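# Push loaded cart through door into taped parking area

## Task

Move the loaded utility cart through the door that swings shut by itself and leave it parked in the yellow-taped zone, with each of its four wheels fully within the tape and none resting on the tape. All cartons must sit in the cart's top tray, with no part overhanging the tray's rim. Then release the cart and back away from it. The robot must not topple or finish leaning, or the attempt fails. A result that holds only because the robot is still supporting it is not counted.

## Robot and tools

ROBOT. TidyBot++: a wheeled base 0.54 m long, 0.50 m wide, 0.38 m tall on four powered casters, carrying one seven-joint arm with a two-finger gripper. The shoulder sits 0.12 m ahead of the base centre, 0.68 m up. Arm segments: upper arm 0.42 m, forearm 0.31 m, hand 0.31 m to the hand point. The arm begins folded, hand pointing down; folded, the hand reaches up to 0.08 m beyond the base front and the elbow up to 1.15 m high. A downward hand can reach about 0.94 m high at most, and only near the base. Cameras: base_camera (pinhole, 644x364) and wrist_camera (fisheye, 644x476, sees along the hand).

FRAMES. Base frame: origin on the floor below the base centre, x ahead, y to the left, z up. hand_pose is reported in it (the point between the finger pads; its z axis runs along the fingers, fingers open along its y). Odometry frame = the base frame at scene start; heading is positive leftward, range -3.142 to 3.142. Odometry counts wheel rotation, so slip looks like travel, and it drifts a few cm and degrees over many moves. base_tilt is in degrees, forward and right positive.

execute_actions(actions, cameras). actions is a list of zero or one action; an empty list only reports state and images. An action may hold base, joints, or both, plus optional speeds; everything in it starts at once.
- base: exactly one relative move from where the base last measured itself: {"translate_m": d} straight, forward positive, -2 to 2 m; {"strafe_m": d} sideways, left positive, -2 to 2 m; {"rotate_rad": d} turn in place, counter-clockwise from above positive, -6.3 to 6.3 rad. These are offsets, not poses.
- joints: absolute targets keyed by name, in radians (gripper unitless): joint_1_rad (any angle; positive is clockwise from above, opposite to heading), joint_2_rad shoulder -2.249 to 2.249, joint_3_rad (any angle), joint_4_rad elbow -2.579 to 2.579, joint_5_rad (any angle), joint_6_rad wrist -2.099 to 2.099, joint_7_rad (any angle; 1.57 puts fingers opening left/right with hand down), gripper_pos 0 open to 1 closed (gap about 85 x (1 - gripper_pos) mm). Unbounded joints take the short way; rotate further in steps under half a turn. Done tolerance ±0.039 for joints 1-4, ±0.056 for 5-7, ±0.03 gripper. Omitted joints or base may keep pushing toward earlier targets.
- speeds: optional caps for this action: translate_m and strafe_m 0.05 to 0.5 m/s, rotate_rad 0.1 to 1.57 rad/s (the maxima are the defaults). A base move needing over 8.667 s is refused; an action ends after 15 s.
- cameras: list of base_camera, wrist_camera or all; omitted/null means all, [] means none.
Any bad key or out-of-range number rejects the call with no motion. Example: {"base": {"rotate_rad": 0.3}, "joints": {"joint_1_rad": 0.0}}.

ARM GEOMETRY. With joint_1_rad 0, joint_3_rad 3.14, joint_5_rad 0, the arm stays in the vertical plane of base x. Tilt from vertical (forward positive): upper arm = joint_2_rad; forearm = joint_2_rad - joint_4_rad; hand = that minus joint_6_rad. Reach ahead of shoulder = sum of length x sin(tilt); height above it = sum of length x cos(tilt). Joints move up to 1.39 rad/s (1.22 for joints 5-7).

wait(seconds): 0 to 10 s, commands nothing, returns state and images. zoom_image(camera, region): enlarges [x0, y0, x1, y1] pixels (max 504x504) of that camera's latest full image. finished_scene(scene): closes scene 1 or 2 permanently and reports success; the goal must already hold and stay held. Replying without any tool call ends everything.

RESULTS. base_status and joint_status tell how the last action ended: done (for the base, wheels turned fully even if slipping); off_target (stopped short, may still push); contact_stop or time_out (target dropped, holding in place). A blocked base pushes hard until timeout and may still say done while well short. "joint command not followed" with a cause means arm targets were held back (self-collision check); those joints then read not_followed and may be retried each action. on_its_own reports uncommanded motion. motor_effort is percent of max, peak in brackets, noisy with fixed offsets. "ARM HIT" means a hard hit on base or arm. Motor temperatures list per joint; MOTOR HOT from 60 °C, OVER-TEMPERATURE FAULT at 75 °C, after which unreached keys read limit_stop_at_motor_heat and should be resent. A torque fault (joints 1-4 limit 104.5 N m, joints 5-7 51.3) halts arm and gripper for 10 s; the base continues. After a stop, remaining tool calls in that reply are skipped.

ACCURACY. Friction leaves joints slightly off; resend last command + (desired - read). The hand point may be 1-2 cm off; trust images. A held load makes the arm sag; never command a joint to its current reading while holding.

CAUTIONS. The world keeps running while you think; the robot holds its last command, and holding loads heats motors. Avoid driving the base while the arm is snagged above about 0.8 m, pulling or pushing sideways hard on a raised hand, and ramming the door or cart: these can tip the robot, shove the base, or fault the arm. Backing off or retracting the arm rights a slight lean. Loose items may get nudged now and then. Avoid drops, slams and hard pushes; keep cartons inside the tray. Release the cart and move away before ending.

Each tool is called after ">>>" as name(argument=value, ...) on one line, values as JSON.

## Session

>>> execute_actions(actions=[{"joints":{"joint_2_rad":-0.8,"joint_4_rad":-1.4,"joint_6_rad":-1.7}}])

Scene clock: 2.40 s.
Motor temperatures (°C, as the motors report them): [37 31 31 35 37 46 39]
base_odometry: x=+0.000 y=+0.000 heading=+0.000 (m, m, rad; odometry frame)
base_tilt: forward=-0.1 right=+0.6 (deg)
base_status: not commanded
joint_positions: joint_1_rad=-0.049 joint_2_rad=-0.785 joint_3_rad=+3.097 joint_4_rad=-1.421 joint_5_rad=-0.031 joint_6_rad=-1.668 joint_7_rad=+1.568 gripper_pos=+0.000
joint_status: all done
motor_effort: joint_1_rad=+0(0) joint_2_rad=+12(14) joint_3_rad=+2(1) joint_4_rad=+14(19) joint_5_rad=+0(0) joint_6_rad=+7(6) joint_7_rad=-1(1) (%)
hand_pose: x=+0.2369 y=+0.0316 z=+1.0233 quat_wxyz=(-0.016, +0.912, +0.050, +0.406) (m; base frame)
pictures: base_camera, wrist_camera
Images, in order (width x height): base_camera 644x364, wrist_camera 644x476.

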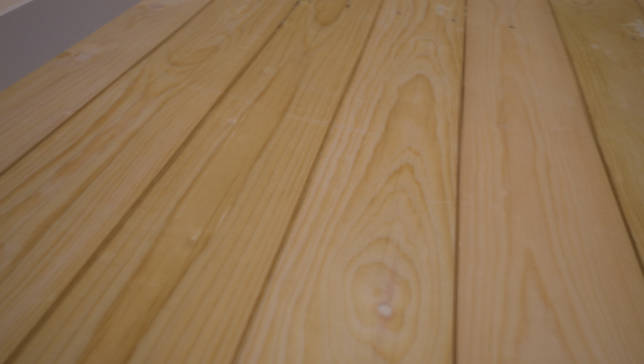

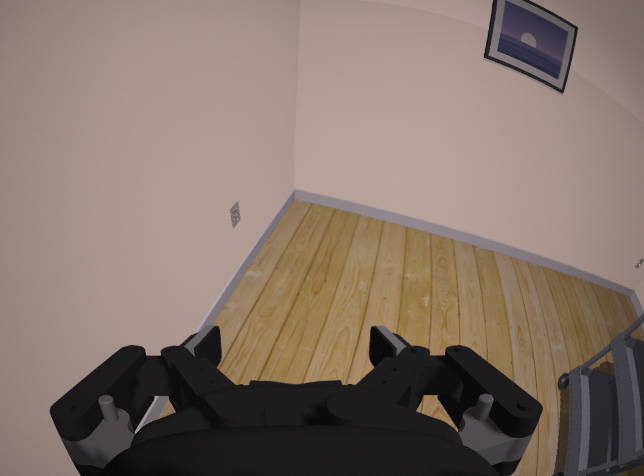

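>>> execute_actions(actions=[{"base":{"rotate_rad":-0.28},"joints":{"joint_1_rad":1.9,"joint_3_rad":3.15,"joint_5_rad":0.02}}])

Scene clock: 6.77 s.
Motor temperatures (°C, as the motors report them): [37 31 31 35 37 46 39]
base_odometry: x=+0.000 y=+0.000 heading=-0.279 (m, m, rad; odometry frame)
base_tilt: forward=-0.2 right=+0.7 (deg)
base_status: done
joint_positions: joint_1_rad=+1.889 joint_2_rad=-0.785 joint_3_rad=+3.136 joint_4_rad=-1.421 joint_5_rad=-0.010 joint_6_rad=-1.668 joint_7_rad=+1.568 gripper_pos=+0.000
joint_status: all done
motor_effort: joint_1_rad=+0(2) joint_2_rad=+12(13) joint_3_rad=+1(1) joint_4_rad=+14(14) joint_5_rad=+0(1) joint_6_rad=+6(6) joint_7_rad=-1(1) (%)
hand_pose: x=+0.0872 y=-0.1162 z=+1.0241 quat_wxyz=(+0.327, +0.538, -0.738, +0.242) (m; base frame)
pictures: base_camera, wrist_camera
Images, in order (width x height): base_camera 644x364, wrist_camera 644x476.

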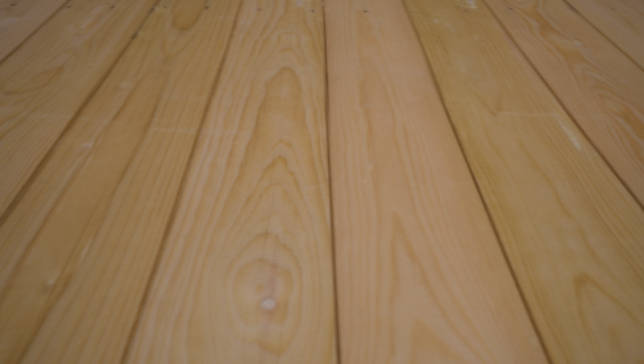

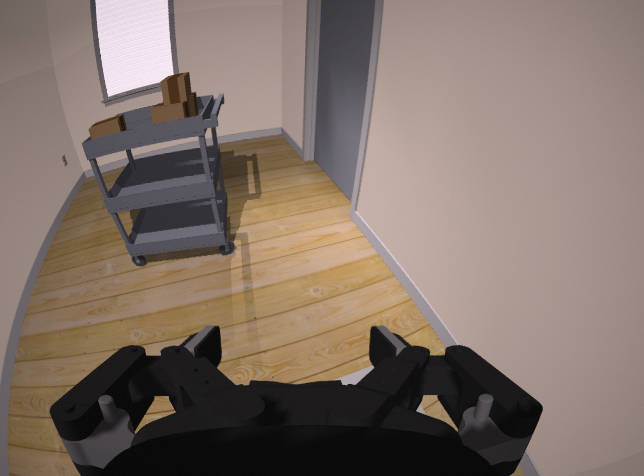

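>>> execute_actions(actions=[{"base":{"translate_m":-0.38},"joints":{"joint_1_rad":1.57,"joint_6_rad":-2.0}}], cameras=[])

>>> execute_actions(actions=[{"base":{"strafe_m":-0.9}}])

Scene clock: 12.53 s.
Motor temperatures (°C, as the motors report them): [37 31 31 35 37 46 39]
base_odometry: x=-0.365 y=+0.105 heading=-0.280 (m, m, rad; odometry frame)
base_tilt: forward=-0.1 right=+0.6 (deg)
base_status: done
joint_positions: joint_1_rad=+1.574 joint_2_rad=-0.786 joint_3_rad=+3.145 joint_4_rad=-1.421 joint_5_rad=-0.006 joint_6_rad=-1.969 joint_7_rad=+1.568 gripper_pos=+0.000
joint_status: all done
motor_effort: joint_1_rad=+0(0) joint_2_rad=+13(14) joint_3_rad=+1(3) joint_4_rad=+13(14) joint_5_rad=+0(2) joint_6_rad=+3(6) joint_7_rad=-1(1) (%)
hand_pose: x=+0.1212 y=-0.0482 z=+0.9650 quat_wxyz=(+0.185, +0.680, -0.683, +0.190) (m; base frame)
pictures: none
No camera images: the call's "cameras" was empty. Leave "cameras" out to get every camera's image.

Scene clock: 15.70 s.
Motor temperatures (°C, as the motors report them): [37 32 31 35 37 46 39]
base_odometry: x=-0.614 y=-0.760 heading=-0.280 (m, m, rad; odometry frame)
base_tilt: forward=-0.1 right=+0.7 (deg)
base_status: done
joint_positions: joint_1_rad=+1.574 joint_2_rad=-0.792 joint_3_rad=+3.145 joint_4_rad=-1.420 joint_5_rad=-0.006 joint_6_rad=-1.970 joint_7_rad=+1.568 gripper_pos=+0.000
joint_status: not commanded
motor_effort: joint_1_rad=+1(1) joint_2_rad=+13(16) joint_3_rad=+1(1) joint_4_rad=+13(14) joint_5_rad=+0(0) joint_6_rad=+5(5) joint_7_rad=-1(1) (%)
hand_pose: x=+0.1212 y=-0.0463 z=+0.9652 quat_wxyz=(+0.187, +0.679, -0.683, +0.192) (m; base frame)
pictures: base_camera, wrist_camera
Images, in order (width x height): base_camera 644x364, wrist_camera 644x476.

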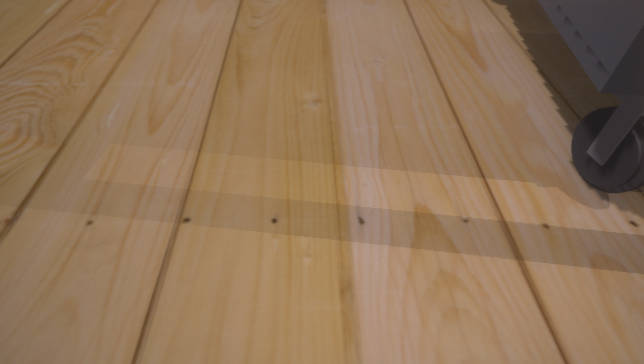

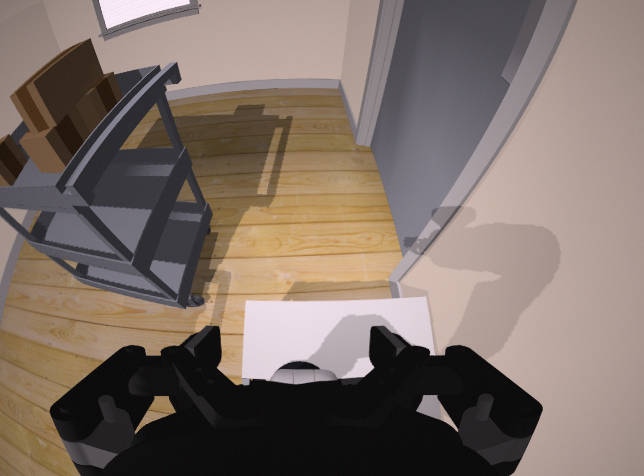

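>>> execute_actions(actions=[{"base":{"strafe_m":-0.84},"joints":{"joint_1_rad":2.3}}])

>>> execute_actions(actions=[{"base":{"translate_m":-0.4},"speeds":{"translate_m":0.1}}], cameras=[])

>>> execute_actions(actions=[{"joints":{"joint_1_rad":3.3}}])

Scene clock: 21.27 s.
Motor temperatures (°C, as the motors report them): [37 32 31 35 37 46 39]
base_odometry: x=-0.847 y=-1.567 heading=-0.280 (m, m, rad; odometry frame)
base_tilt: forward=-0.1 right=+0.6 (deg)
base_status: done
joint_positions: joint_1_rad=+2.290 joint_2_rad=-0.795 joint_3_rad=+3.145 joint_4_rad=-1.420 joint_5_rad=-0.006 joint_6_rad=-1.970 joint_7_rad=+1.568 gripper_pos=+0.000
joint_status: all done
motor_effort: joint_1_rad=+0(2) joint_2_rad=+13(16) joint_3_rad=+1(1) joint_4_rad=+13(13) joint_5_rad=+0(0) joint_6_rad=+4(4) joint_7_rad=-1(1) (%)
hand_pose: x=+0.0909 y=-0.0356 z=+0.9654 quat_wxyz=(+0.244, +0.397, -0.877, +0.115) (m; base frame)
pictures: base_camera, wrist_camera
Images, in order (width x height): base_camera 644x364, wrist_camera 644x476.

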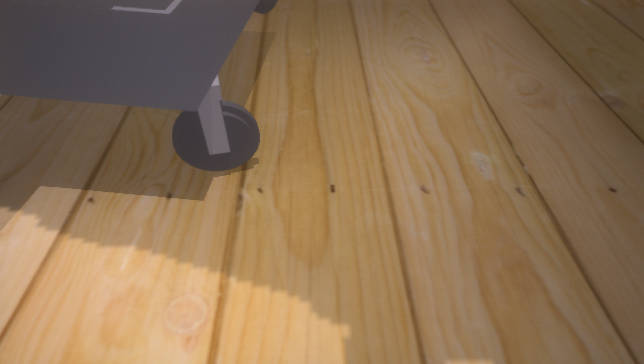

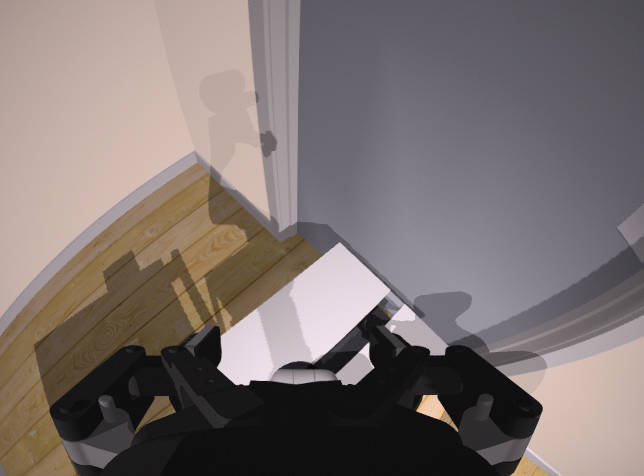

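Scene clock: 26.03 s.
Motor temperatures (°C, as the motors report them): [37 32 31 35 37 46 39]
base_odometry: x=-1.231 y=-1.457 heading=-0.280 (m, m, rad; odometry frame)
base_tilt: forward=+0.0 right=+0.5 (deg)
base_status: done
joint_positions: joint_1_rad=+2.292 joint_2_rad=-0.796 joint_3_rad=+3.146 joint_4_rad=-1.420 joint_5_rad=-0.005 joint_6_rad=-1.972 joint_7_rad=+1.568 gripper_pos=+0.000
joint_status: not commanded
motor_effort: joint_1_rad=+1(3) joint_2_rad=+14(19) joint_3_rad=+1(4) joint_4_rad=+13(13) joint_5_rad=+0(1) joint_6_rad=+4(5) joint_7_rad=-1(1) (%)
hand_pose: x=+0.0908 y=-0.0348 z=+0.9654 quat_wxyz=(+0.244, +0.396, -0.878, +0.114) (m; base frame)
pictures: none
No camera images: the call's "cameras" was empty. Leave "cameras" out to get every camera's image.

Scene clock: 28.33 s.
Motor temperatures (°C, as the motors report them): [37 32 31 35 37 46 39]
base_odometry: x=-1.231 y=-1.457 heading=-0.280 (m, m, rad; odometry frame)
base_tilt: forward=+0.0 right=+0.7 (deg)
base_status: not commanded
joint_positions: joint_1_rad=+3.290 joint_2_rad=-0.796 joint_3_rad=+3.146 joint_4_rad=-1.420 joint_5_rad=-0.005 joint_6_rad=-1.972 joint_7_rad=+1.568 gripper_pos=+0.000
joint_status: all done
motor_effort: joint_1_rad=+1(0) joint_2_rad=+14(14) joint_3_rad=+1(1) joint_4_rad=+13(13) joint_5_rad=+0(0) joint_6_rad=+4(3) joint_7_rad=-1(1) (%)
hand_pose: x=+0.0745 y=+0.0048 z=+0.9654 quat_wxyz=(+0.269, -0.073, -0.960, -0.017) (m; base frame)
pictures: base_camera, wrist_camera
Images, in order (width x height): base_camera 644x364, wrist_camera 644x476.

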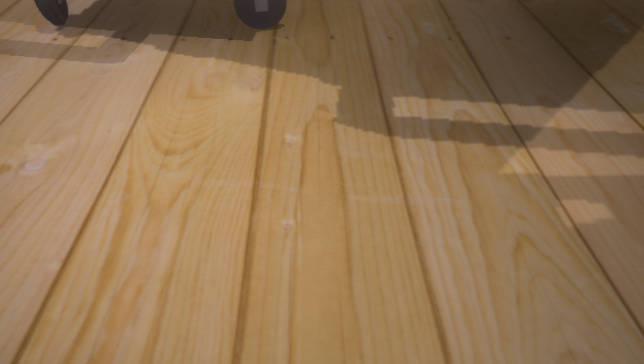

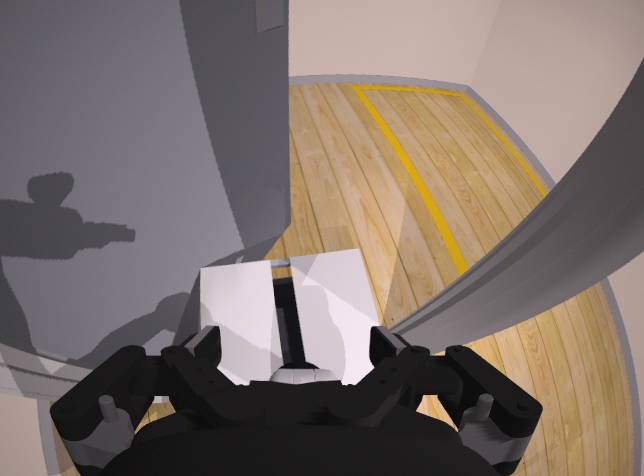

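>>> execute_actions(actions=[{"base":{"translate_m":0.1},"joints":{"joint_1_rad":-0.57}}], cameras=["wrist_camera"])

>>> execute_actions(actions=[{"joints":{"joint_2_rad":-0.08,"joint_4_rad":-2.55,"joint_6_rad":0.9,"joint_7_rad":3.17}}])

Scene clock: 34.23 s.
Motor temperatures (°C, as the motors report them): [37 32 31 35 37 46 39]
base_odometry: x=-1.135 y=-1.485 heading=-0.280 (m, m, rad; odometry frame)
base_tilt: forward=-0.2 right=+0.7 (deg)
base_status: done
joint_positions: joint_1_rad=+5.703 joint_2_rad=-0.801 joint_3_rad=+3.147 joint_4_rad=-1.419 joint_5_rad=+0.000 joint_6_rad=-1.972 joint_7_rad=+1.568 gripper_pos=+0.000
joint_status: all done
motor_effort: joint_1_rad=+1(6) joint_2_rad=+14(17) joint_3_rad=+1(7) joint_4_rad=+13(13) joint_5_rad=+0(3) joint_6_rad=+5(5) joint_7_rad=-1(1) (%)
hand_pose: x=+0.1552 y=+0.0237 z=+0.9657 quat_wxyz=(+0.079, -0.923, -0.272, -0.260) (m; base frame)
pictures: wrist_camera
Images, in order (width x height): wrist_camera 644x476.

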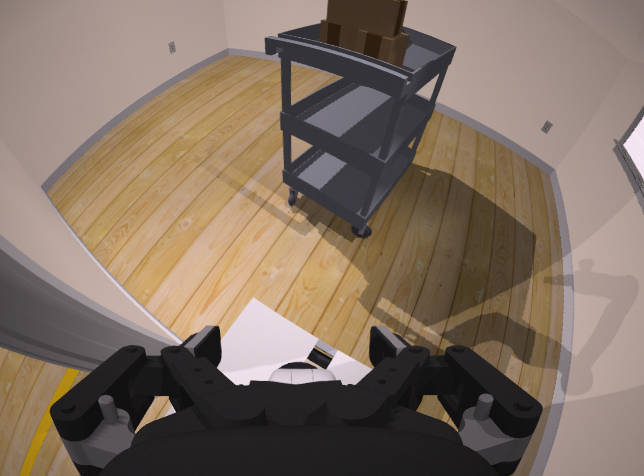

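Scene clock: 37.40 s.
Motor temperatures (°C, as the motors report them): [37 32 31 35 37 46 39]
base_odometry: x=-1.135 y=-1.485 heading=-0.280 (m, m, rad; odometry frame)
base_tilt: forward=+0.0 right=+0.6 (deg)
base_status: not commanded
joint_positions: joint_1_rad=+5.703 joint_2_rad=-0.099 joint_3_rad=+3.147 joint_4_rad=-2.527 joint_5_rad=+0.000 joint_6_rad=+0.871 joint_7_rad=+3.143 gripper_pos=+0.000
joint_status: all done
motor_effort: joint_1_rad=+0(0) joint_2_rad=-11(16) joint_3_rad=+0(1) joint_4_rad=+16(20) joint_5_rad=+0(0) joint_6_rad=+9(9) joint_7_rad=-1(1) (%)
hand_pose: x=+0.5174 y=+0.2598 z=+0.8674 quat_wxyz=(-0.341, -0.335, -0.617, -0.626) (m; base frame)
pictures: base_camera, wrist_camera
Images, in order (width x height): base_camera 644x364, wrist_camera 644x476.

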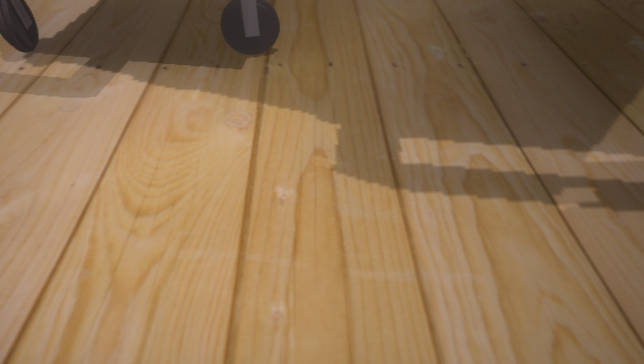

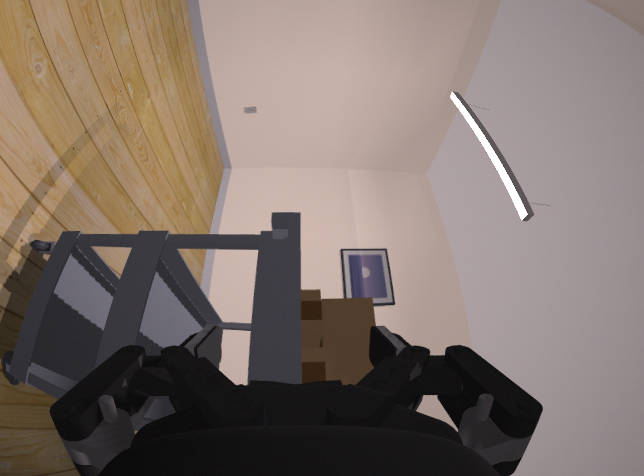

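>>> execute_actions(actions=[{"base":{"translate_m":0.25},"speeds":{"translate_m":0.12}}])

>>> execute_actions(actions=[{"joints":{"gripper_pos":1}}], cameras=["wrist_camera"])

Scene clock: 41.90 s.
Motor temperatures (°C, as the motors report them): [37 32 31 35 37 46 39]
base_odometry: x=-0.895 y=-1.554 heading=-0.280 (m, m, rad; odometry frame)
base_tilt: forward=+0.0 right=+0.7 (deg)
base_status: done
joint_positions: joint_1_rad=+5.703 joint_2_rad=-0.094 joint_3_rad=+3.147 joint_4_rad=-2.528 joint_5_rad=+0.000 joint_6_rad=+0.872 joint_7_rad=+3.143 gripper_pos=+0.000
joint_status: not commanded
motor_effort: joint_1_rad=+0(1) joint_2_rad=-12(14) joint_3_rad=+0(0) joint_4_rad=+16(17) joint_5_rad=+0(0) joint_6_rad=+8(8) joint_7_rad=-1(1) (%)
hand_pose: x=+0.5179 y=+0.2598 z=+0.8645 quat_wxyz=(-0.340, -0.336, -0.619, -0.624) (m; base frame)
pictures: base_camera, wrist_camera
Images, in order (width x height): base_camera 644x364, wrist_camera 644x476.

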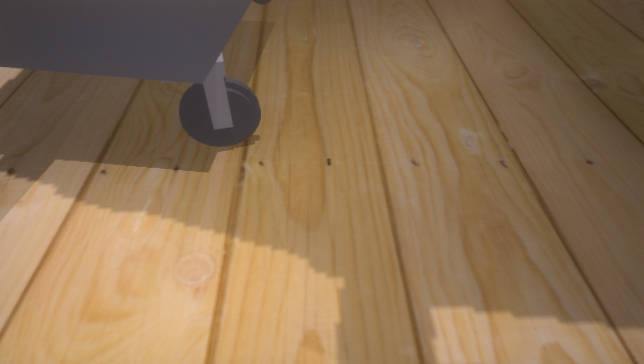

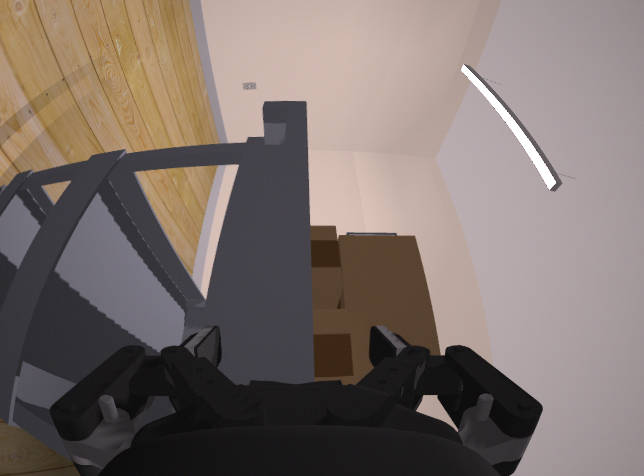

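Scene clock: 43.00 s.
Motor temperatures (°C, as the motors report them): [37 32 31 35 37 46 39]
base_odometry: x=-0.895 y=-1.554 heading=-0.280 (m, m, rad; odometry frame)
base_tilt: forward=-0.1 right=+0.7 (deg)
base_status: not commanded
joint_positions: joint_1_rad=+5.703 joint_2_rad=-0.092 joint_3_rad=+3.147 joint_4_rad=-2.533 joint_5_rad=+0.000 joint_6_rad=+0.876 joint_7_rad=+3.143 gripper_pos=+0.758
joint_status: gripper_pos off_target (ended at +0.758, target +1.000)
motor_effort: joint_1_rad=+1(0) joint_2_rad=-13(17) joint_3_rad=+0(0) joint_4_rad=+16(23) joint_5_rad=+0(0) joint_6_rad=+7(15) joint_7_rad=+0(1) (%)
hand_pose: x=+0.5173 y=+0.2593 z=+0.8623 quat_wxyz=(-0.339, -0.336, -0.620, -0.623) (m; base frame)
pictures: wrist_camera
Images, in order (width x height): wrist_camera 644x476.

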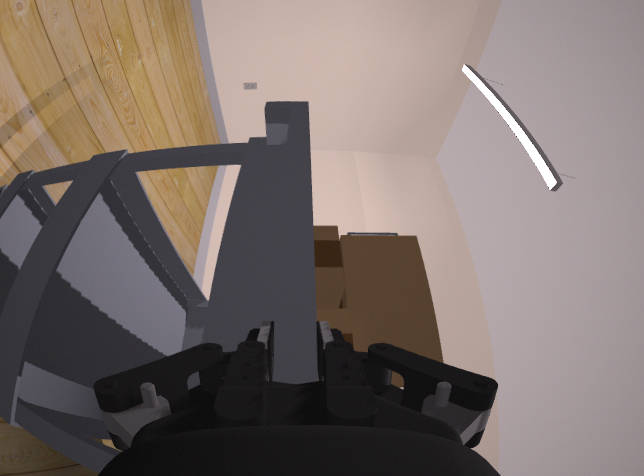

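>>> execute_actions(actions=[{"joints":{"gripper_pos":0.3}}], cameras=[])

>>> execute_actions(actions=[{"base":{"translate_m":0.03}}], cameras=[])

>>> execute_actions(actions=[{"joints":{"gripper_pos":1}}], cameras=["wrist_camera"])

>>> execute_actions(actions=[{"base":{"translate_m":-0.1},"speeds":{"translate_m":0.1},"joints":{"joint_1_rad":-0.35}}])

Scene clock: 46.70 s.
Motor temperatures (°C, as the motors report them): [37 32 31 35 37 46 39]
base_odometry: x=-0.895 y=-1.554 heading=-0.280 (m, m, rad; odometry frame)
base_tilt: forward=-0.2 right=+0.6 (deg)
base_status: not commanded
joint_positions: joint_1_rad=+5.703 joint_2_rad=-0.092 joint_3_rad=+3.147 joint_4_rad=-2.533 joint_5_rad=+0.000 joint_6_rad=+0.876 joint_7_rad=+3.143 gripper_pos=+0.300
joint_status: all done
motor_effort: joint_1_rad=+0(0) joint_2_rad=-11(14) joint_3_rad=+0(0) joint_4_rad=+16(16) joint_5_rad=+0(0) joint_6_rad=+8(9) joint_7_rad=-1(1) (%)
hand_pose: x=+0.5173 y=+0.2594 z=+0.8621 quat_wxyz=(-0.339, -0.336, -0.620, -0.623) (m; base frame)
pictures: none
No camera images: the call's "cameras" was empty. Leave "cameras" out to get every camera's image.

Scene clock: 47.53 s.
Motor temperatures (°C, as the motors report them): [37 32 31 35 37 46 39]
base_odometry: x=-0.866 y=-1.563 heading=-0.281 (m, m, rad; odometry frame)
base_tilt: forward=+0.0 right=+0.6 (deg)
base_status: done
joint_positions: joint_1_rad=+5.705 joint_2_rad=-0.087 joint_3_rad=+3.147 joint_4_rad=-2.534 joint_5_rad=+0.000 joint_6_rad=+0.876 joint_7_rad=+3.143 gripper_pos=+0.300
joint_status: not commanded
motor_effort: joint_1_rad=+1(2) joint_2_rad=-12(13) joint_3_rad=+0(1) joint_4_rad=+16(17) joint_5_rad=+0(1) joint_6_rad=+8(8) joint_7_rad=-1(1) (%)
hand_pose: x=+0.5184 y=+0.2591 z=+0.8600 quat_wxyz=(-0.339, -0.338, -0.621, -0.621) (m; base frame)
pictures: none
No camera images: the call's "cameras" was empty. Leave "cameras" out to get every camera's image.

Scene clock: 48.47 s.
Motor temperatures (°C, as the motors report them): [37 32 31 35 37 46 39]
base_odometry: x=-0.866 y=-1.563 heading=-0.281 (m, m, rad; odometry frame)
base_tilt: forward=-0.1 right=+0.6 (deg)
base_status: not commanded
joint_positions: joint_1_rad=+5.705 joint_2_rad=-0.088 joint_3_rad=+3.147 joint_4_rad=-2.534 joint_5_rad=+0.000 joint_6_rad=+0.881 joint_7_rad=+3.143 gripper_pos=+0.696
joint_status: gripper_pos off_target (ended at +0.696, target +1.000)
motor_effort: joint_1_rad=+2(2) joint_2_rad=-10(13) joint_3_rad=+1(2) joint_4_rad=+15(19) joint_5_rad=-1(1) joint_6_rad=+7(9) joint_7_rad=+0(0) (%)
hand_pose: x=+0.5182 y=+0.2590 z=+0.8614 quat_wxyz=(-0.340, -0.337, -0.619, -0.622) (m; base frame)
pictures: wrist_camera
Images, in order (width x height): wrist_camera 644x476.

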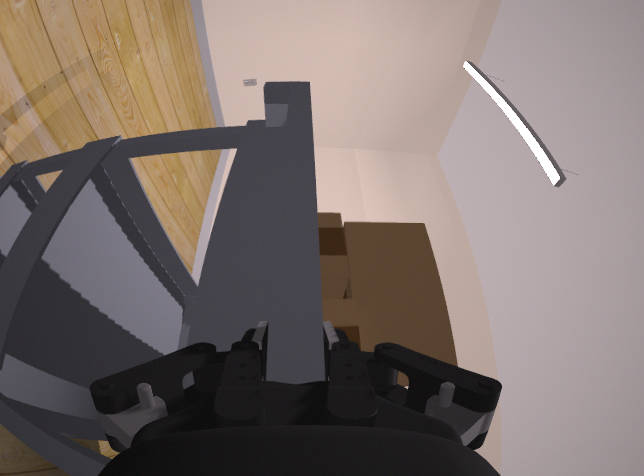

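Scene clock: 50.00 s.
Motor temperatures (°C, as the motors report them): [37 32 31 35 37 46 39]
base_odometry: x=-0.962 y=-1.535 heading=-0.280 (m, m, rad; odometry frame)
base_tilt: forward=-0.1 right=+0.6 (deg)
base_status: done
joint_positions: joint_1_rad=+5.911 joint_2_rad=-0.077 joint_3_rad=+3.133 joint_4_rad=-2.532 joint_5_rad=+0.016 joint_6_rad=+0.896 joint_7_rad=+3.143 gripper_pos=+0.740
joint_status: all done
on_its_own: gripper_pos moved +0.044 toward your old target +1.000
motor_effort: joint_1_rad=+2(8) joint_2_rad=-14(21) joint_3_rad=+1(6) joint_4_rad=+13(18) joint_5_rad=-1(4) joint_6_rad=+7(9) joint_7_rad=+0(3) (%)
hand_pose: x=+0.5609 y=+0.1826 z=+0.8617 quat_wxyz=(-0.399, -0.387, -0.587, -0.589) (m; base frame)
pictures: base_camera, wrist_camera
Images, in order (width x height): base_camera 644x364, wrist_camera 644x476.

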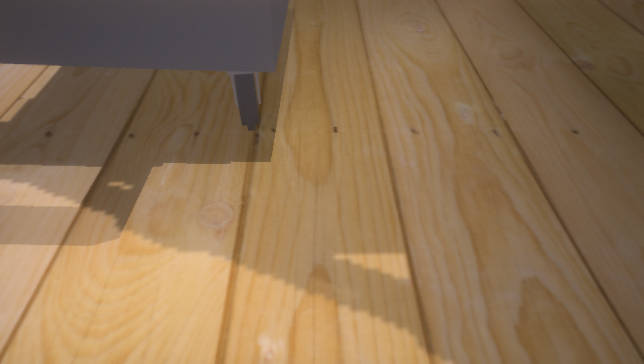

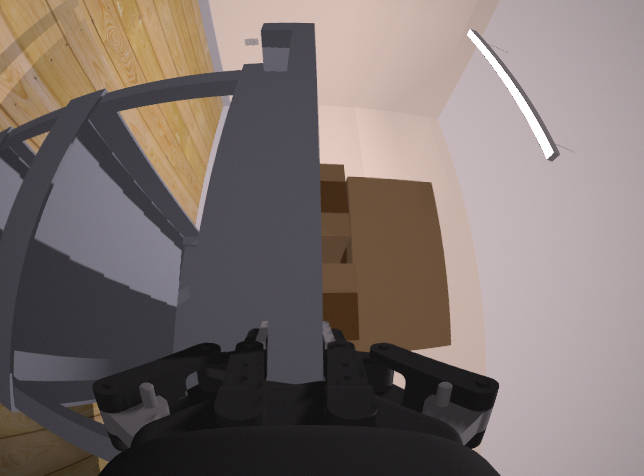

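>>> execute_actions(actions=[{"base":{"translate_m":-0.2},"speeds":{"translate_m":0.1},"joints":{"joint_1_rad":-0.1}}], cameras=[])

>>> execute_actions(actions=[{"base":{"translate_m":-0.2},"speeds":{"translate_m":0.1},"joints":{"joint_1_rad":0.15}}])

>>> execute_actions(actions=[{"base":{"translate_m":-0.45},"speeds":{"translate_m":0.12},"joints":{"joint_1_rad":0.3}}])

Scene clock: 55.50 s.
Motor temperatures (°C, as the motors report them): [37 32 31 35 37 46 39]
base_odometry: x=-1.154 y=-1.480 heading=-0.280 (m, m, rad; odometry frame)
base_tilt: forward=-0.1 right=+0.7 (deg)
base_status: done
joint_positions: joint_1_rad=+6.198 joint_2_rad=-0.077 joint_3_rad=+3.164 joint_4_rad=-2.533 joint_5_rad=+0.021 joint_6_rad=+0.896 joint_7_rad=+3.143 gripper_pos=+0.740
joint_status: all done
motor_effort: joint_1_rad=-4(11) joint_2_rad=-10(19) joint_3_rad=-5(9) joint_4_rad=+14(17) joint_5_rad=+4(5) joint_6_rad=+6(9) joint_7_rad=-1(2) (%)
hand_pose: x=+0.5958 y=+0.0363 z=+0.8616 quat_wxyz=(-0.486, -0.474, -0.520, -0.519) (m; base frame)
pictures: none
No camera images: the call's "cameras" was empty. Leave "cameras" out to get every camera's image.

Scene clock: 58.13 s.
Motor temperatures (°C, as the motors report them): [37 32 31 35 37 46 39]
base_odometry: x=-1.347 y=-1.425 heading=-0.280 (m, m, rad; odometry frame)
base_tilt: forward=-0.1 right=+0.6 (deg)
base_status: done
joint_positions: joint_1_rad=+6.431 joint_2_rad=-0.079 joint_3_rad=+3.148 joint_4_rad=-2.535 joint_5_rad=+0.030 joint_6_rad=+0.896 joint_7_rad=+3.143 gripper_pos=+0.740
joint_status: all done
motor_effort: joint_1_rad=+0(12) joint_2_rad=-9(21) joint_3_rad=-1(10) joint_4_rad=+14(16) joint_5_rad=+1(6) joint_6_rad=+5(9) joint_7_rad=+1(2) (%)
hand_pose: x=+0.5917 y=-0.0653 z=+0.8615 quat_wxyz=(-0.540, -0.524, -0.469, -0.463) (m; base frame)
pictures: base_camera, wrist_camera
Images, in order (width x height): base_camera 644x364, wrist_camera 644x476.

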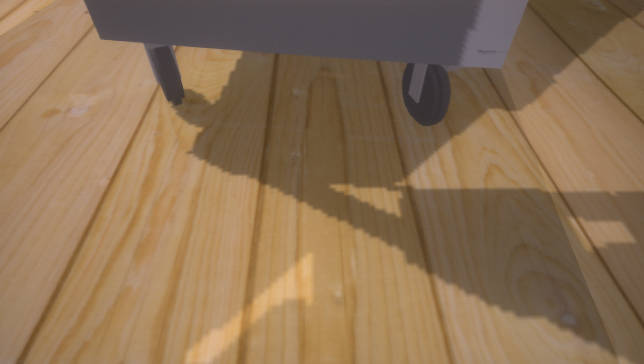

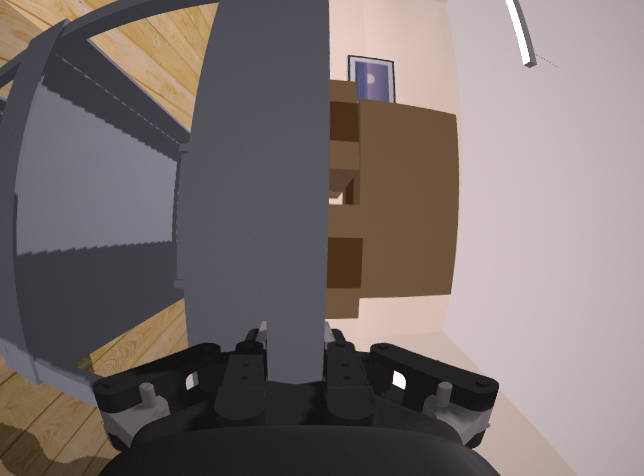

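Scene clock: 62.47 s.
Motor temperatures (°C, as the motors report them): [37 32 31 35 37 46 39]
base_odometry: x=-1.779 y=-1.300 heading=-0.281 (m, m, rad; odometry frame)
base_tilt: forward=-0.1 right=+0.7 (deg)
base_status: done
joint_positions: joint_1_rad=+6.604 joint_2_rad=-0.083 joint_3_rad=+3.169 joint_4_rad=-2.538 joint_5_rad=+0.012 joint_6_rad=+0.896 joint_7_rad=+3.143 gripper_pos=+0.740
joint_status: all done
motor_effort: joint_1_rad=-4(9) joint_2_rad=-11(20) joint_3_rad=-5(7) joint_4_rad=+15(17) joint_5_rad=+4(6) joint_6_rad=+7(9) joint_7_rad=+0(1) (%)
hand_pose: x=+0.5679 y=-0.1585 z=+0.8616 quat_wxyz=(-0.582, -0.572, -0.408, -0.409) (m; base frame)
pictures: base_camera, wrist_camera
Images, in order (width x height): base_camera 644x364, wrist_camera 644x476.

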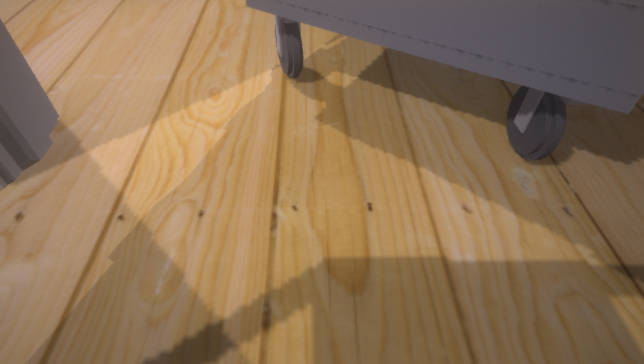

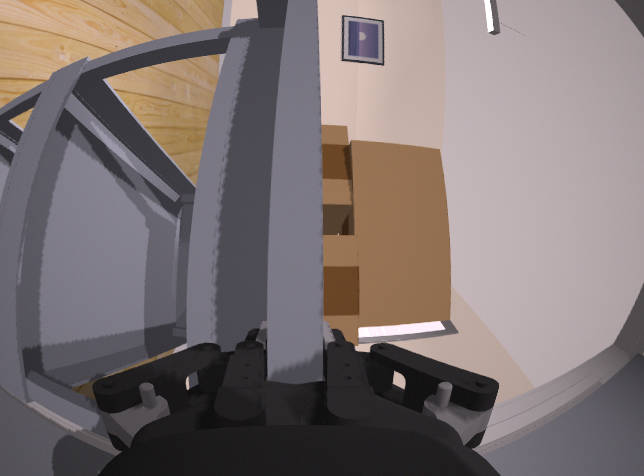

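Overshot; bring it back.

>>> execute_actions(actions=[{"base":{"translate_m":-0.3},"speeds":{"translate_m":0.1},"joints":{"joint_1_rad":0.03}}])

Scene clock: 67.33 s.
Motor temperatures (°C, as the motors report them): [37 32 31 35 37 46 39]
base_odometry: x=-2.068 y=-1.217 heading=-0.280 (m, m, rad; odometry frame)
base_tilt: forward=-0.1 right=+0.7 (deg)
base_status: done
joint_positions: joint_1_rad=+6.311 joint_2_rad=-0.076 joint_3_rad=+3.149 joint_4_rad=-2.532 joint_5_rad=-0.005 joint_6_rad=+0.896 joint_7_rad=+3.144 gripper_pos=+0.740
joint_status: all done
motor_effort: joint_1_rad=+3(11) joint_2_rad=-11(18) joint_3_rad=+2(11) joint_4_rad=+15(16) joint_5_rad=+0(8) joint_6_rad=+5(10) joint_7_rad=+1(2) (%)
hand_pose: x=+0.5973 y=-0.0169 z=+0.8615 quat_wxyz=(-0.512, -0.507, -0.487, -0.493) (m; base frame)
pictures: base_camera, wrist_camera
Images, in order (width x height): base_camera 644x364, wrist_camera 644x476.

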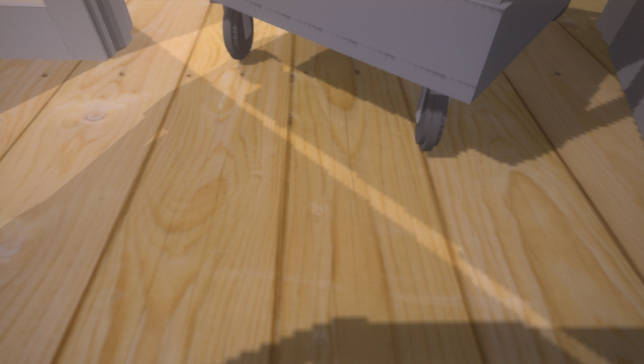

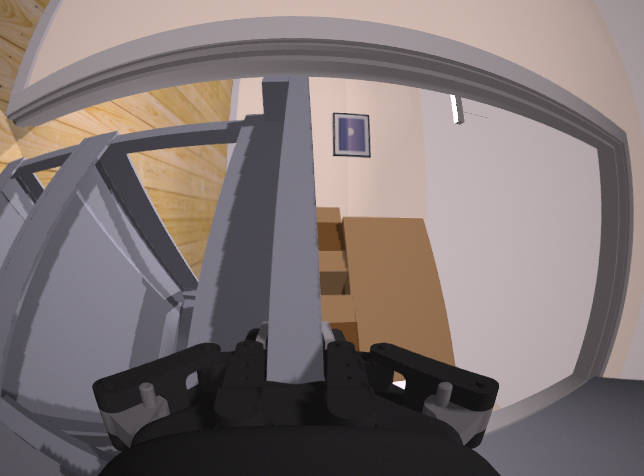

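>>> execute_actions(actions=[{"base":{"translate_m":-0.3},"speeds":{"translate_m":0.08},"joints":{"joint_1_rad":-0.05}}])

Scene clock: 72.97 s.
Motor temperatures (°C, as the motors report them): [37 32 31 35 37 46 39]
base_odometry: x=-2.356 y=-1.134 heading=-0.280 (m, m, rad; odometry frame)
base_tilt: forward=-0.1 right=+0.7 (deg)
base_status: done
joint_positions: joint_1_rad=+6.232 joint_2_rad=-0.075 joint_3_rad=+3.150 joint_4_rad=-2.531 joint_5_rad=-0.003 joint_6_rad=+0.897 joint_7_rad=+3.144 gripper_pos=+0.740
joint_status: all done
motor_effort: joint_1_rad=+3(4) joint_2_rad=-11(19) joint_3_rad=+2(5) joint_4_rad=+14(16) joint_5_rad=-2(7) joint_6_rad=+5(7) joint_7_rad=+1(2) (%)
hand_pose: x=+0.5972 y=+0.0213 z=+0.8615 quat_wxyz=(-0.492, -0.487, -0.507, -0.513) (m; base frame)
pictures: base_camera, wrist_camera
Images, in order (width x height): base_camera 644x364, wrist_camera 644x476.

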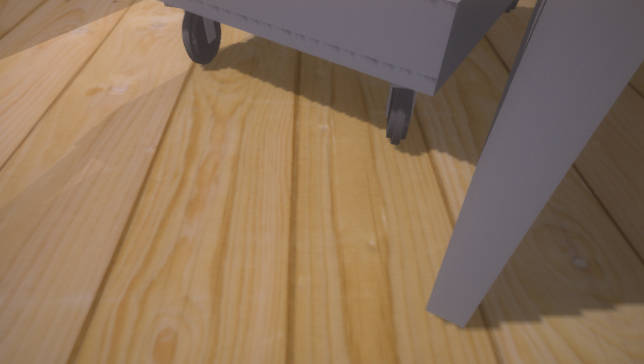

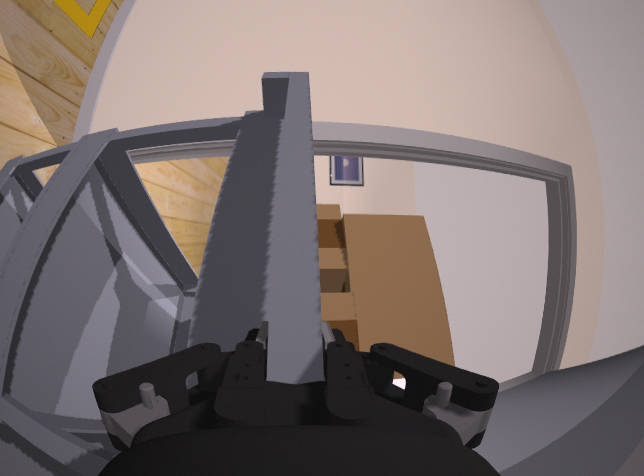

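>>> execute_actions(actions=[{"base":{"translate_m":-0.45},"speeds":{"translate_m":0.1}}])

>>> execute_actions(actions=[{"base":{"strafe_m":0.85},"speeds":{"strafe_m":0.11}}])

Scene clock: 83.63 s.
Motor temperatures (°C, as the motors report them): [37 32 31 35 37 46 39]
base_odometry: x=-2.789 y=-1.010 heading=-0.280 (m, m, rad; odometry frame)
base_tilt: forward=-0.1 right=+0.6 (deg)
base_status: done
joint_positions: joint_1_rad=+6.196 joint_2_rad=-0.072 joint_3_rad=+3.116 joint_4_rad=-2.529 joint_5_rad=+0.029 joint_6_rad=+0.898 joint_7_rad=+3.144 gripper_pos=+0.740
joint_status: not commanded
motor_effort: joint_1_rad=+9(10) joint_2_rad=-10(20) joint_3_rad=+8(9) joint_4_rad=+14(15) joint_5_rad=-5(6) joint_6_rad=+6(7) joint_7_rad=+2(2) (%)
hand_pose: x=+0.5943 y=+0.0624 z=+0.8616 quat_wxyz=(-0.474, -0.456, -0.535, -0.530) (m; base frame)
pictures: base_camera, wrist_camera
Images, in order (width x height): base_camera 644x364, wrist_camera 644x476.

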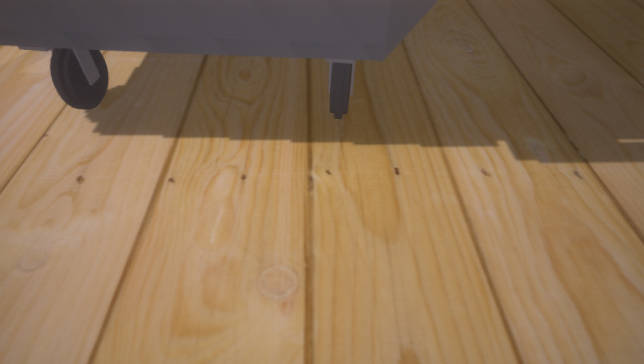

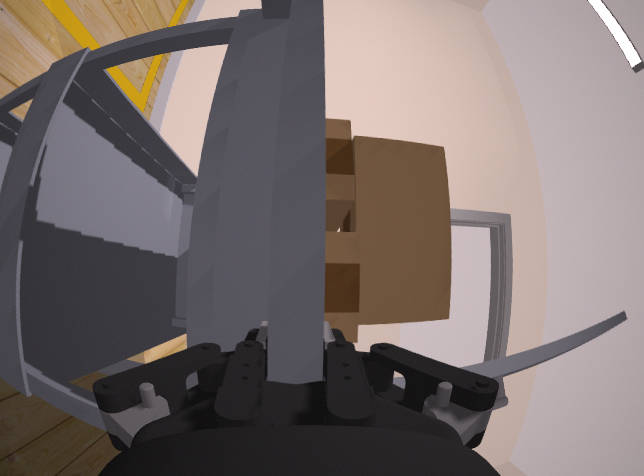

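Scene clock: 91.93 s.
Motor temperatures (°C, as the motors report them): [37 32 31 35 37 46 39]
base_odometry: x=-2.554 y=-0.193 heading=-0.280 (m, m, rad; odometry frame)
base_tilt: forward=-0.1 right=+0.6 (deg)
base_status: done
joint_positions: joint_1_rad=+6.279 joint_2_rad=-0.079 joint_3_rad=+3.191 joint_4_rad=-2.536 joint_5_rad=-0.022 joint_6_rad=+0.898 joint_7_rad=+3.147 gripper_pos=+0.740
joint_status: not commanded
motor_effort: joint_1_rad=-8(11) joint_2_rad=-11(14) joint_3_rad=-8(11) joint_4_rad=+14(18) joint_5_rad=+8(11) joint_6_rad=+4(7) joint_7_rad=-1(2) (%)
hand_pose: x=+0.5957 y=-0.0264 z=+0.8616 quat_wxyz=(-0.515, -0.515, -0.478, -0.490) (m; base frame)
pictures: base_camera, wrist_camera
Images, in order (width x height): base_camera 644x364, wrist_camera 644x476.

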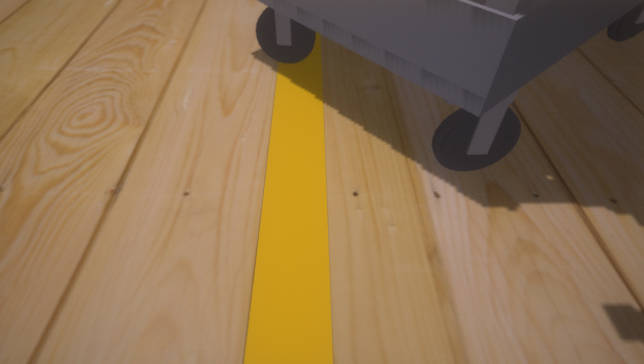

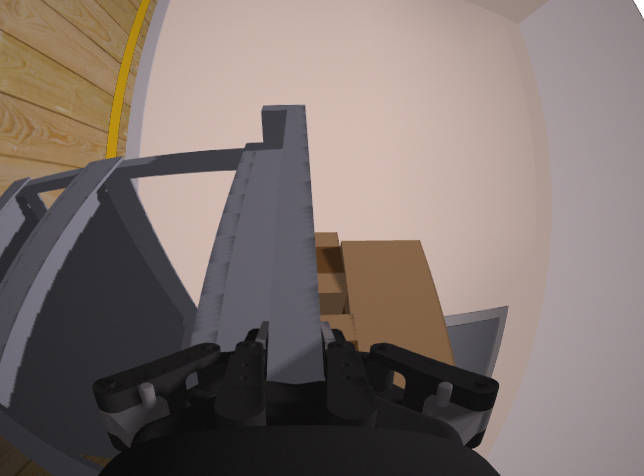

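>>> execute_actions(actions=[{"base":{"strafe_m":0.82},"speeds":{"strafe_m":0.13}}])

>>> execute_actions(actions=[{"joints":{"gripper_pos":0}}], cameras=[])

>>> execute_actions(actions=[{"joints":{"joint_1_rad":-0.45}}], cameras=[])

>>> execute_actions(actions=[{"joints":{"joint_2_rad":-0.8,"joint_4_rad":-1.4,"joint_6_rad":-2.0,"joint_7_rad":1.57}}], cameras=[])

>>> execute_actions(actions=[{"base":{"strafe_m":-1.5}}])

Scene clock: 103.17 s.
Motor temperatures (°C, as the motors report them): [37 32 31 35 37 46 39]
base_odometry: x=-2.327 y=+0.595 heading=-0.280 (m, m, rad; odometry frame)
base_tilt: forward=-0.1 right=+0.6 (deg)
base_status: done
joint_positions: joint_1_rad=+6.280 joint_2_rad=-0.080 joint_3_rad=+3.193 joint_4_rad=-2.536 joint_5_rad=-0.033 joint_6_rad=+0.898 joint_7_rad=+3.156 gripper_pos=+0.740
joint_status: not commanded
motor_effort: joint_1_rad=-6(14) joint_2_rad=-10(13) joint_3_rad=-6(14) joint_4_rad=+15(17) joint_5_rad=+6(12) joint_6_rad=+4(6) joint_7_rad=-2(4) (%)
hand_pose: x=+0.5954 y=-0.0308 z=+0.8616 quat_wxyz=(-0.519, -0.518, -0.475, -0.487) (m; base frame)
pictures: base_camera, wrist_camera
Images, in order (width x height): base_camera 644x364, wrist_camera 644x476.

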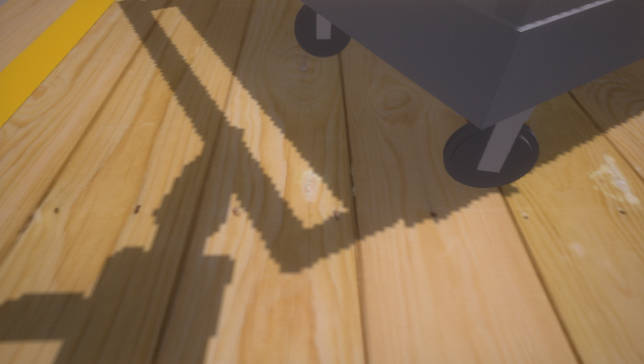

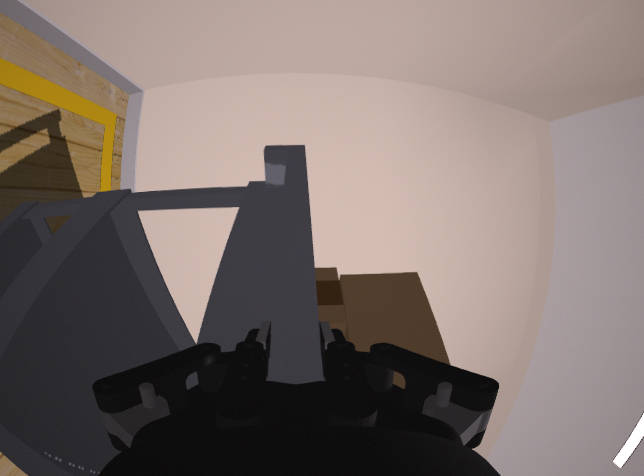

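Scene clock: 104.27 s.
Motor temperatures (°C, as the motors report them): [37 32 31 35 37 46 39]
base_odometry: x=-2.327 y=+0.595 heading=-0.280 (m, m, rad; odometry frame)
base_tilt: forward=-0.1 right=+0.6 (deg)
base_status: not commanded
joint_positions: joint_1_rad=+6.237 joint_2_rad=-0.080 joint_3_rad=+3.153 joint_4_rad=-2.536 joint_5_rad=-0.005 joint_6_rad=+0.898 joint_7_rad=+3.156 gripper_pos=+0.000
joint_status: all done
motor_effort: joint_1_rad=+0(6) joint_2_rad=-12(13) joint_3_rad=+0(6) joint_4_rad=+16(17) joint_5_rad=+0(6) joint_6_rad=+8(8) joint_7_rad=-1(3) (%)
hand_pose: x=+0.5956 y=+0.0164 z=+0.8618 quat_wxyz=(-0.498, -0.486, -0.507, -0.508) (m; base frame)
pictures: none
No camera images: the call's "cameras" was empty. Leave "cameras" out to get every camera's image.

Scene clock: 105.80 s.
Motor temperatures (°C, as the motors report them): [37 32 31 35 37 46 39]
base_odometry: x=-2.327 y=+0.595 heading=-0.280 (m, m, rad; odometry frame)
base_tilt: forward=-0.1 right=+0.6 (deg)
base_status: not commanded
joint_positions: joint_1_rad=+5.843 joint_2_rad=-0.080 joint_3_rad=+3.153 joint_4_rad=-2.536 joint_5_rad=-0.005 joint_6_rad=+0.898 joint_7_rad=+3.156 gripper_pos=+0.000
joint_status: all done
motor_effort: joint_1_rad=+0(1) joint_2_rad=-12(12) joint_3_rad=+0(1) joint_4_rad=+15(16) joint_5_rad=+0(0) joint_6_rad=+7(9) joint_7_rad=-1(1) (%)
hand_pose: x=+0.5528 y=+0.1983 z=+0.8618 quat_wxyz=(-0.389, -0.378, -0.593, -0.596) (m; base frame)
pictures: none
No camera images: the call's "cameras" was empty. Leave "cameras" out to get every camera's image.

Scene clock: 108.97 s.
Motor temperatures (°C, as the motors report them): [37 32 31 35 37 46 39]
base_odometry: x=-2.327 y=+0.595 heading=-0.280 (m, m, rad; odometry frame)
base_tilt: forward=-0.1 right=+0.5 (deg)
base_status: not commanded
joint_positions: joint_1_rad=+5.843 joint_2_rad=-0.794 joint_3_rad=+3.153 joint_4_rad=-1.420 joint_5_rad=-0.005 joint_6_rad=-1.976 joint_7_rad=+1.597 gripper_pos=+0.000
joint_status: all done
motor_effort: joint_1_rad=+0(1) joint_2_rad=+13(15) joint_3_rad=+1(1) joint_4_rad=+13(21) joint_5_rad=+0(0) joint_6_rad=+3(8) joint_7_rad=-1(1) (%)
hand_pose: x=+0.1590 y=+0.0188 z=+0.9646 quat_wxyz=(+0.060, -0.939, -0.219, -0.260) (m; base frame)
pictures: none
No camera images: the call's "cameras" was empty. Leave "cameras" out to get every camera's image.

Scene clock: 113.47 s.
Motor temperatures (°C, as the motors report them): [37 32 31 35 37 46 39]
base_odometry: x=-2.743 y=-0.846 heading=-0.280 (m, m, rad; odometry frame)
base_tilt: forward=-0.1 right=+0.7 (deg)
base_status: done
joint_positions: joint_1_rad=+5.839 joint_2_rad=-0.795 joint_3_rad=+3.151 joint_4_rad=-1.419 joint_5_rad=-0.004 joint_6_rad=-1.976 joint_7_rad=+1.597 gripper_pos=+0.000
joint_status: not commanded
motor_effort: joint_1_rad=+0(1) joint_2_rad=+14(17) joint_3_rad=+1(3) joint_4_rad=+13(14) joint_5_rad=+0(1) joint_6_rad=+3(5) joint_7_rad=-1(1) (%)
hand_pose: x=+0.1585 y=+0.0190 z=+0.9648 quat_wxyz=(+0.059, -0.938, -0.221, -0.261) (m; base frame)
pictures: base_camera, wrist_camera
Images, in order (width x height): base_camera 644x364, wrist_camera 644x476.

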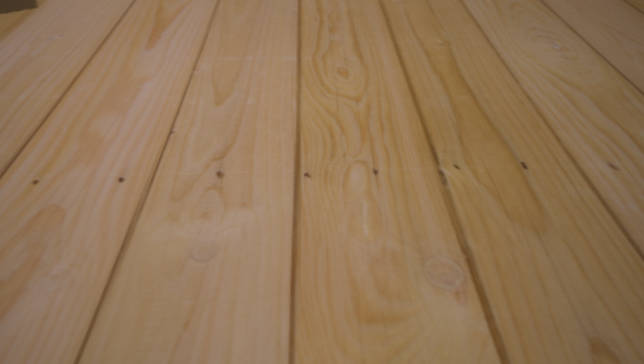

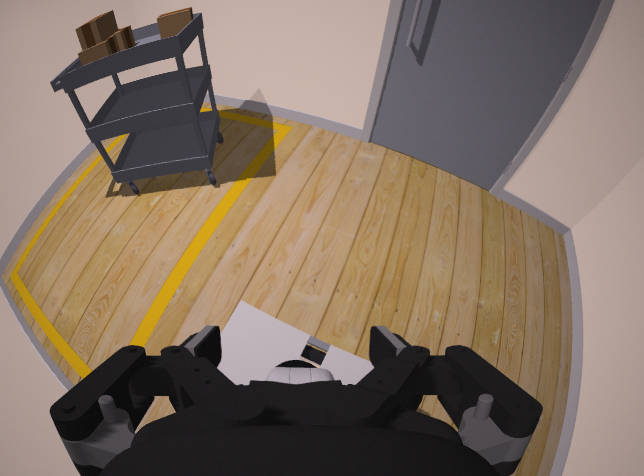

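>>> finished_scene(scene=2)

The scene is finished: the task was done.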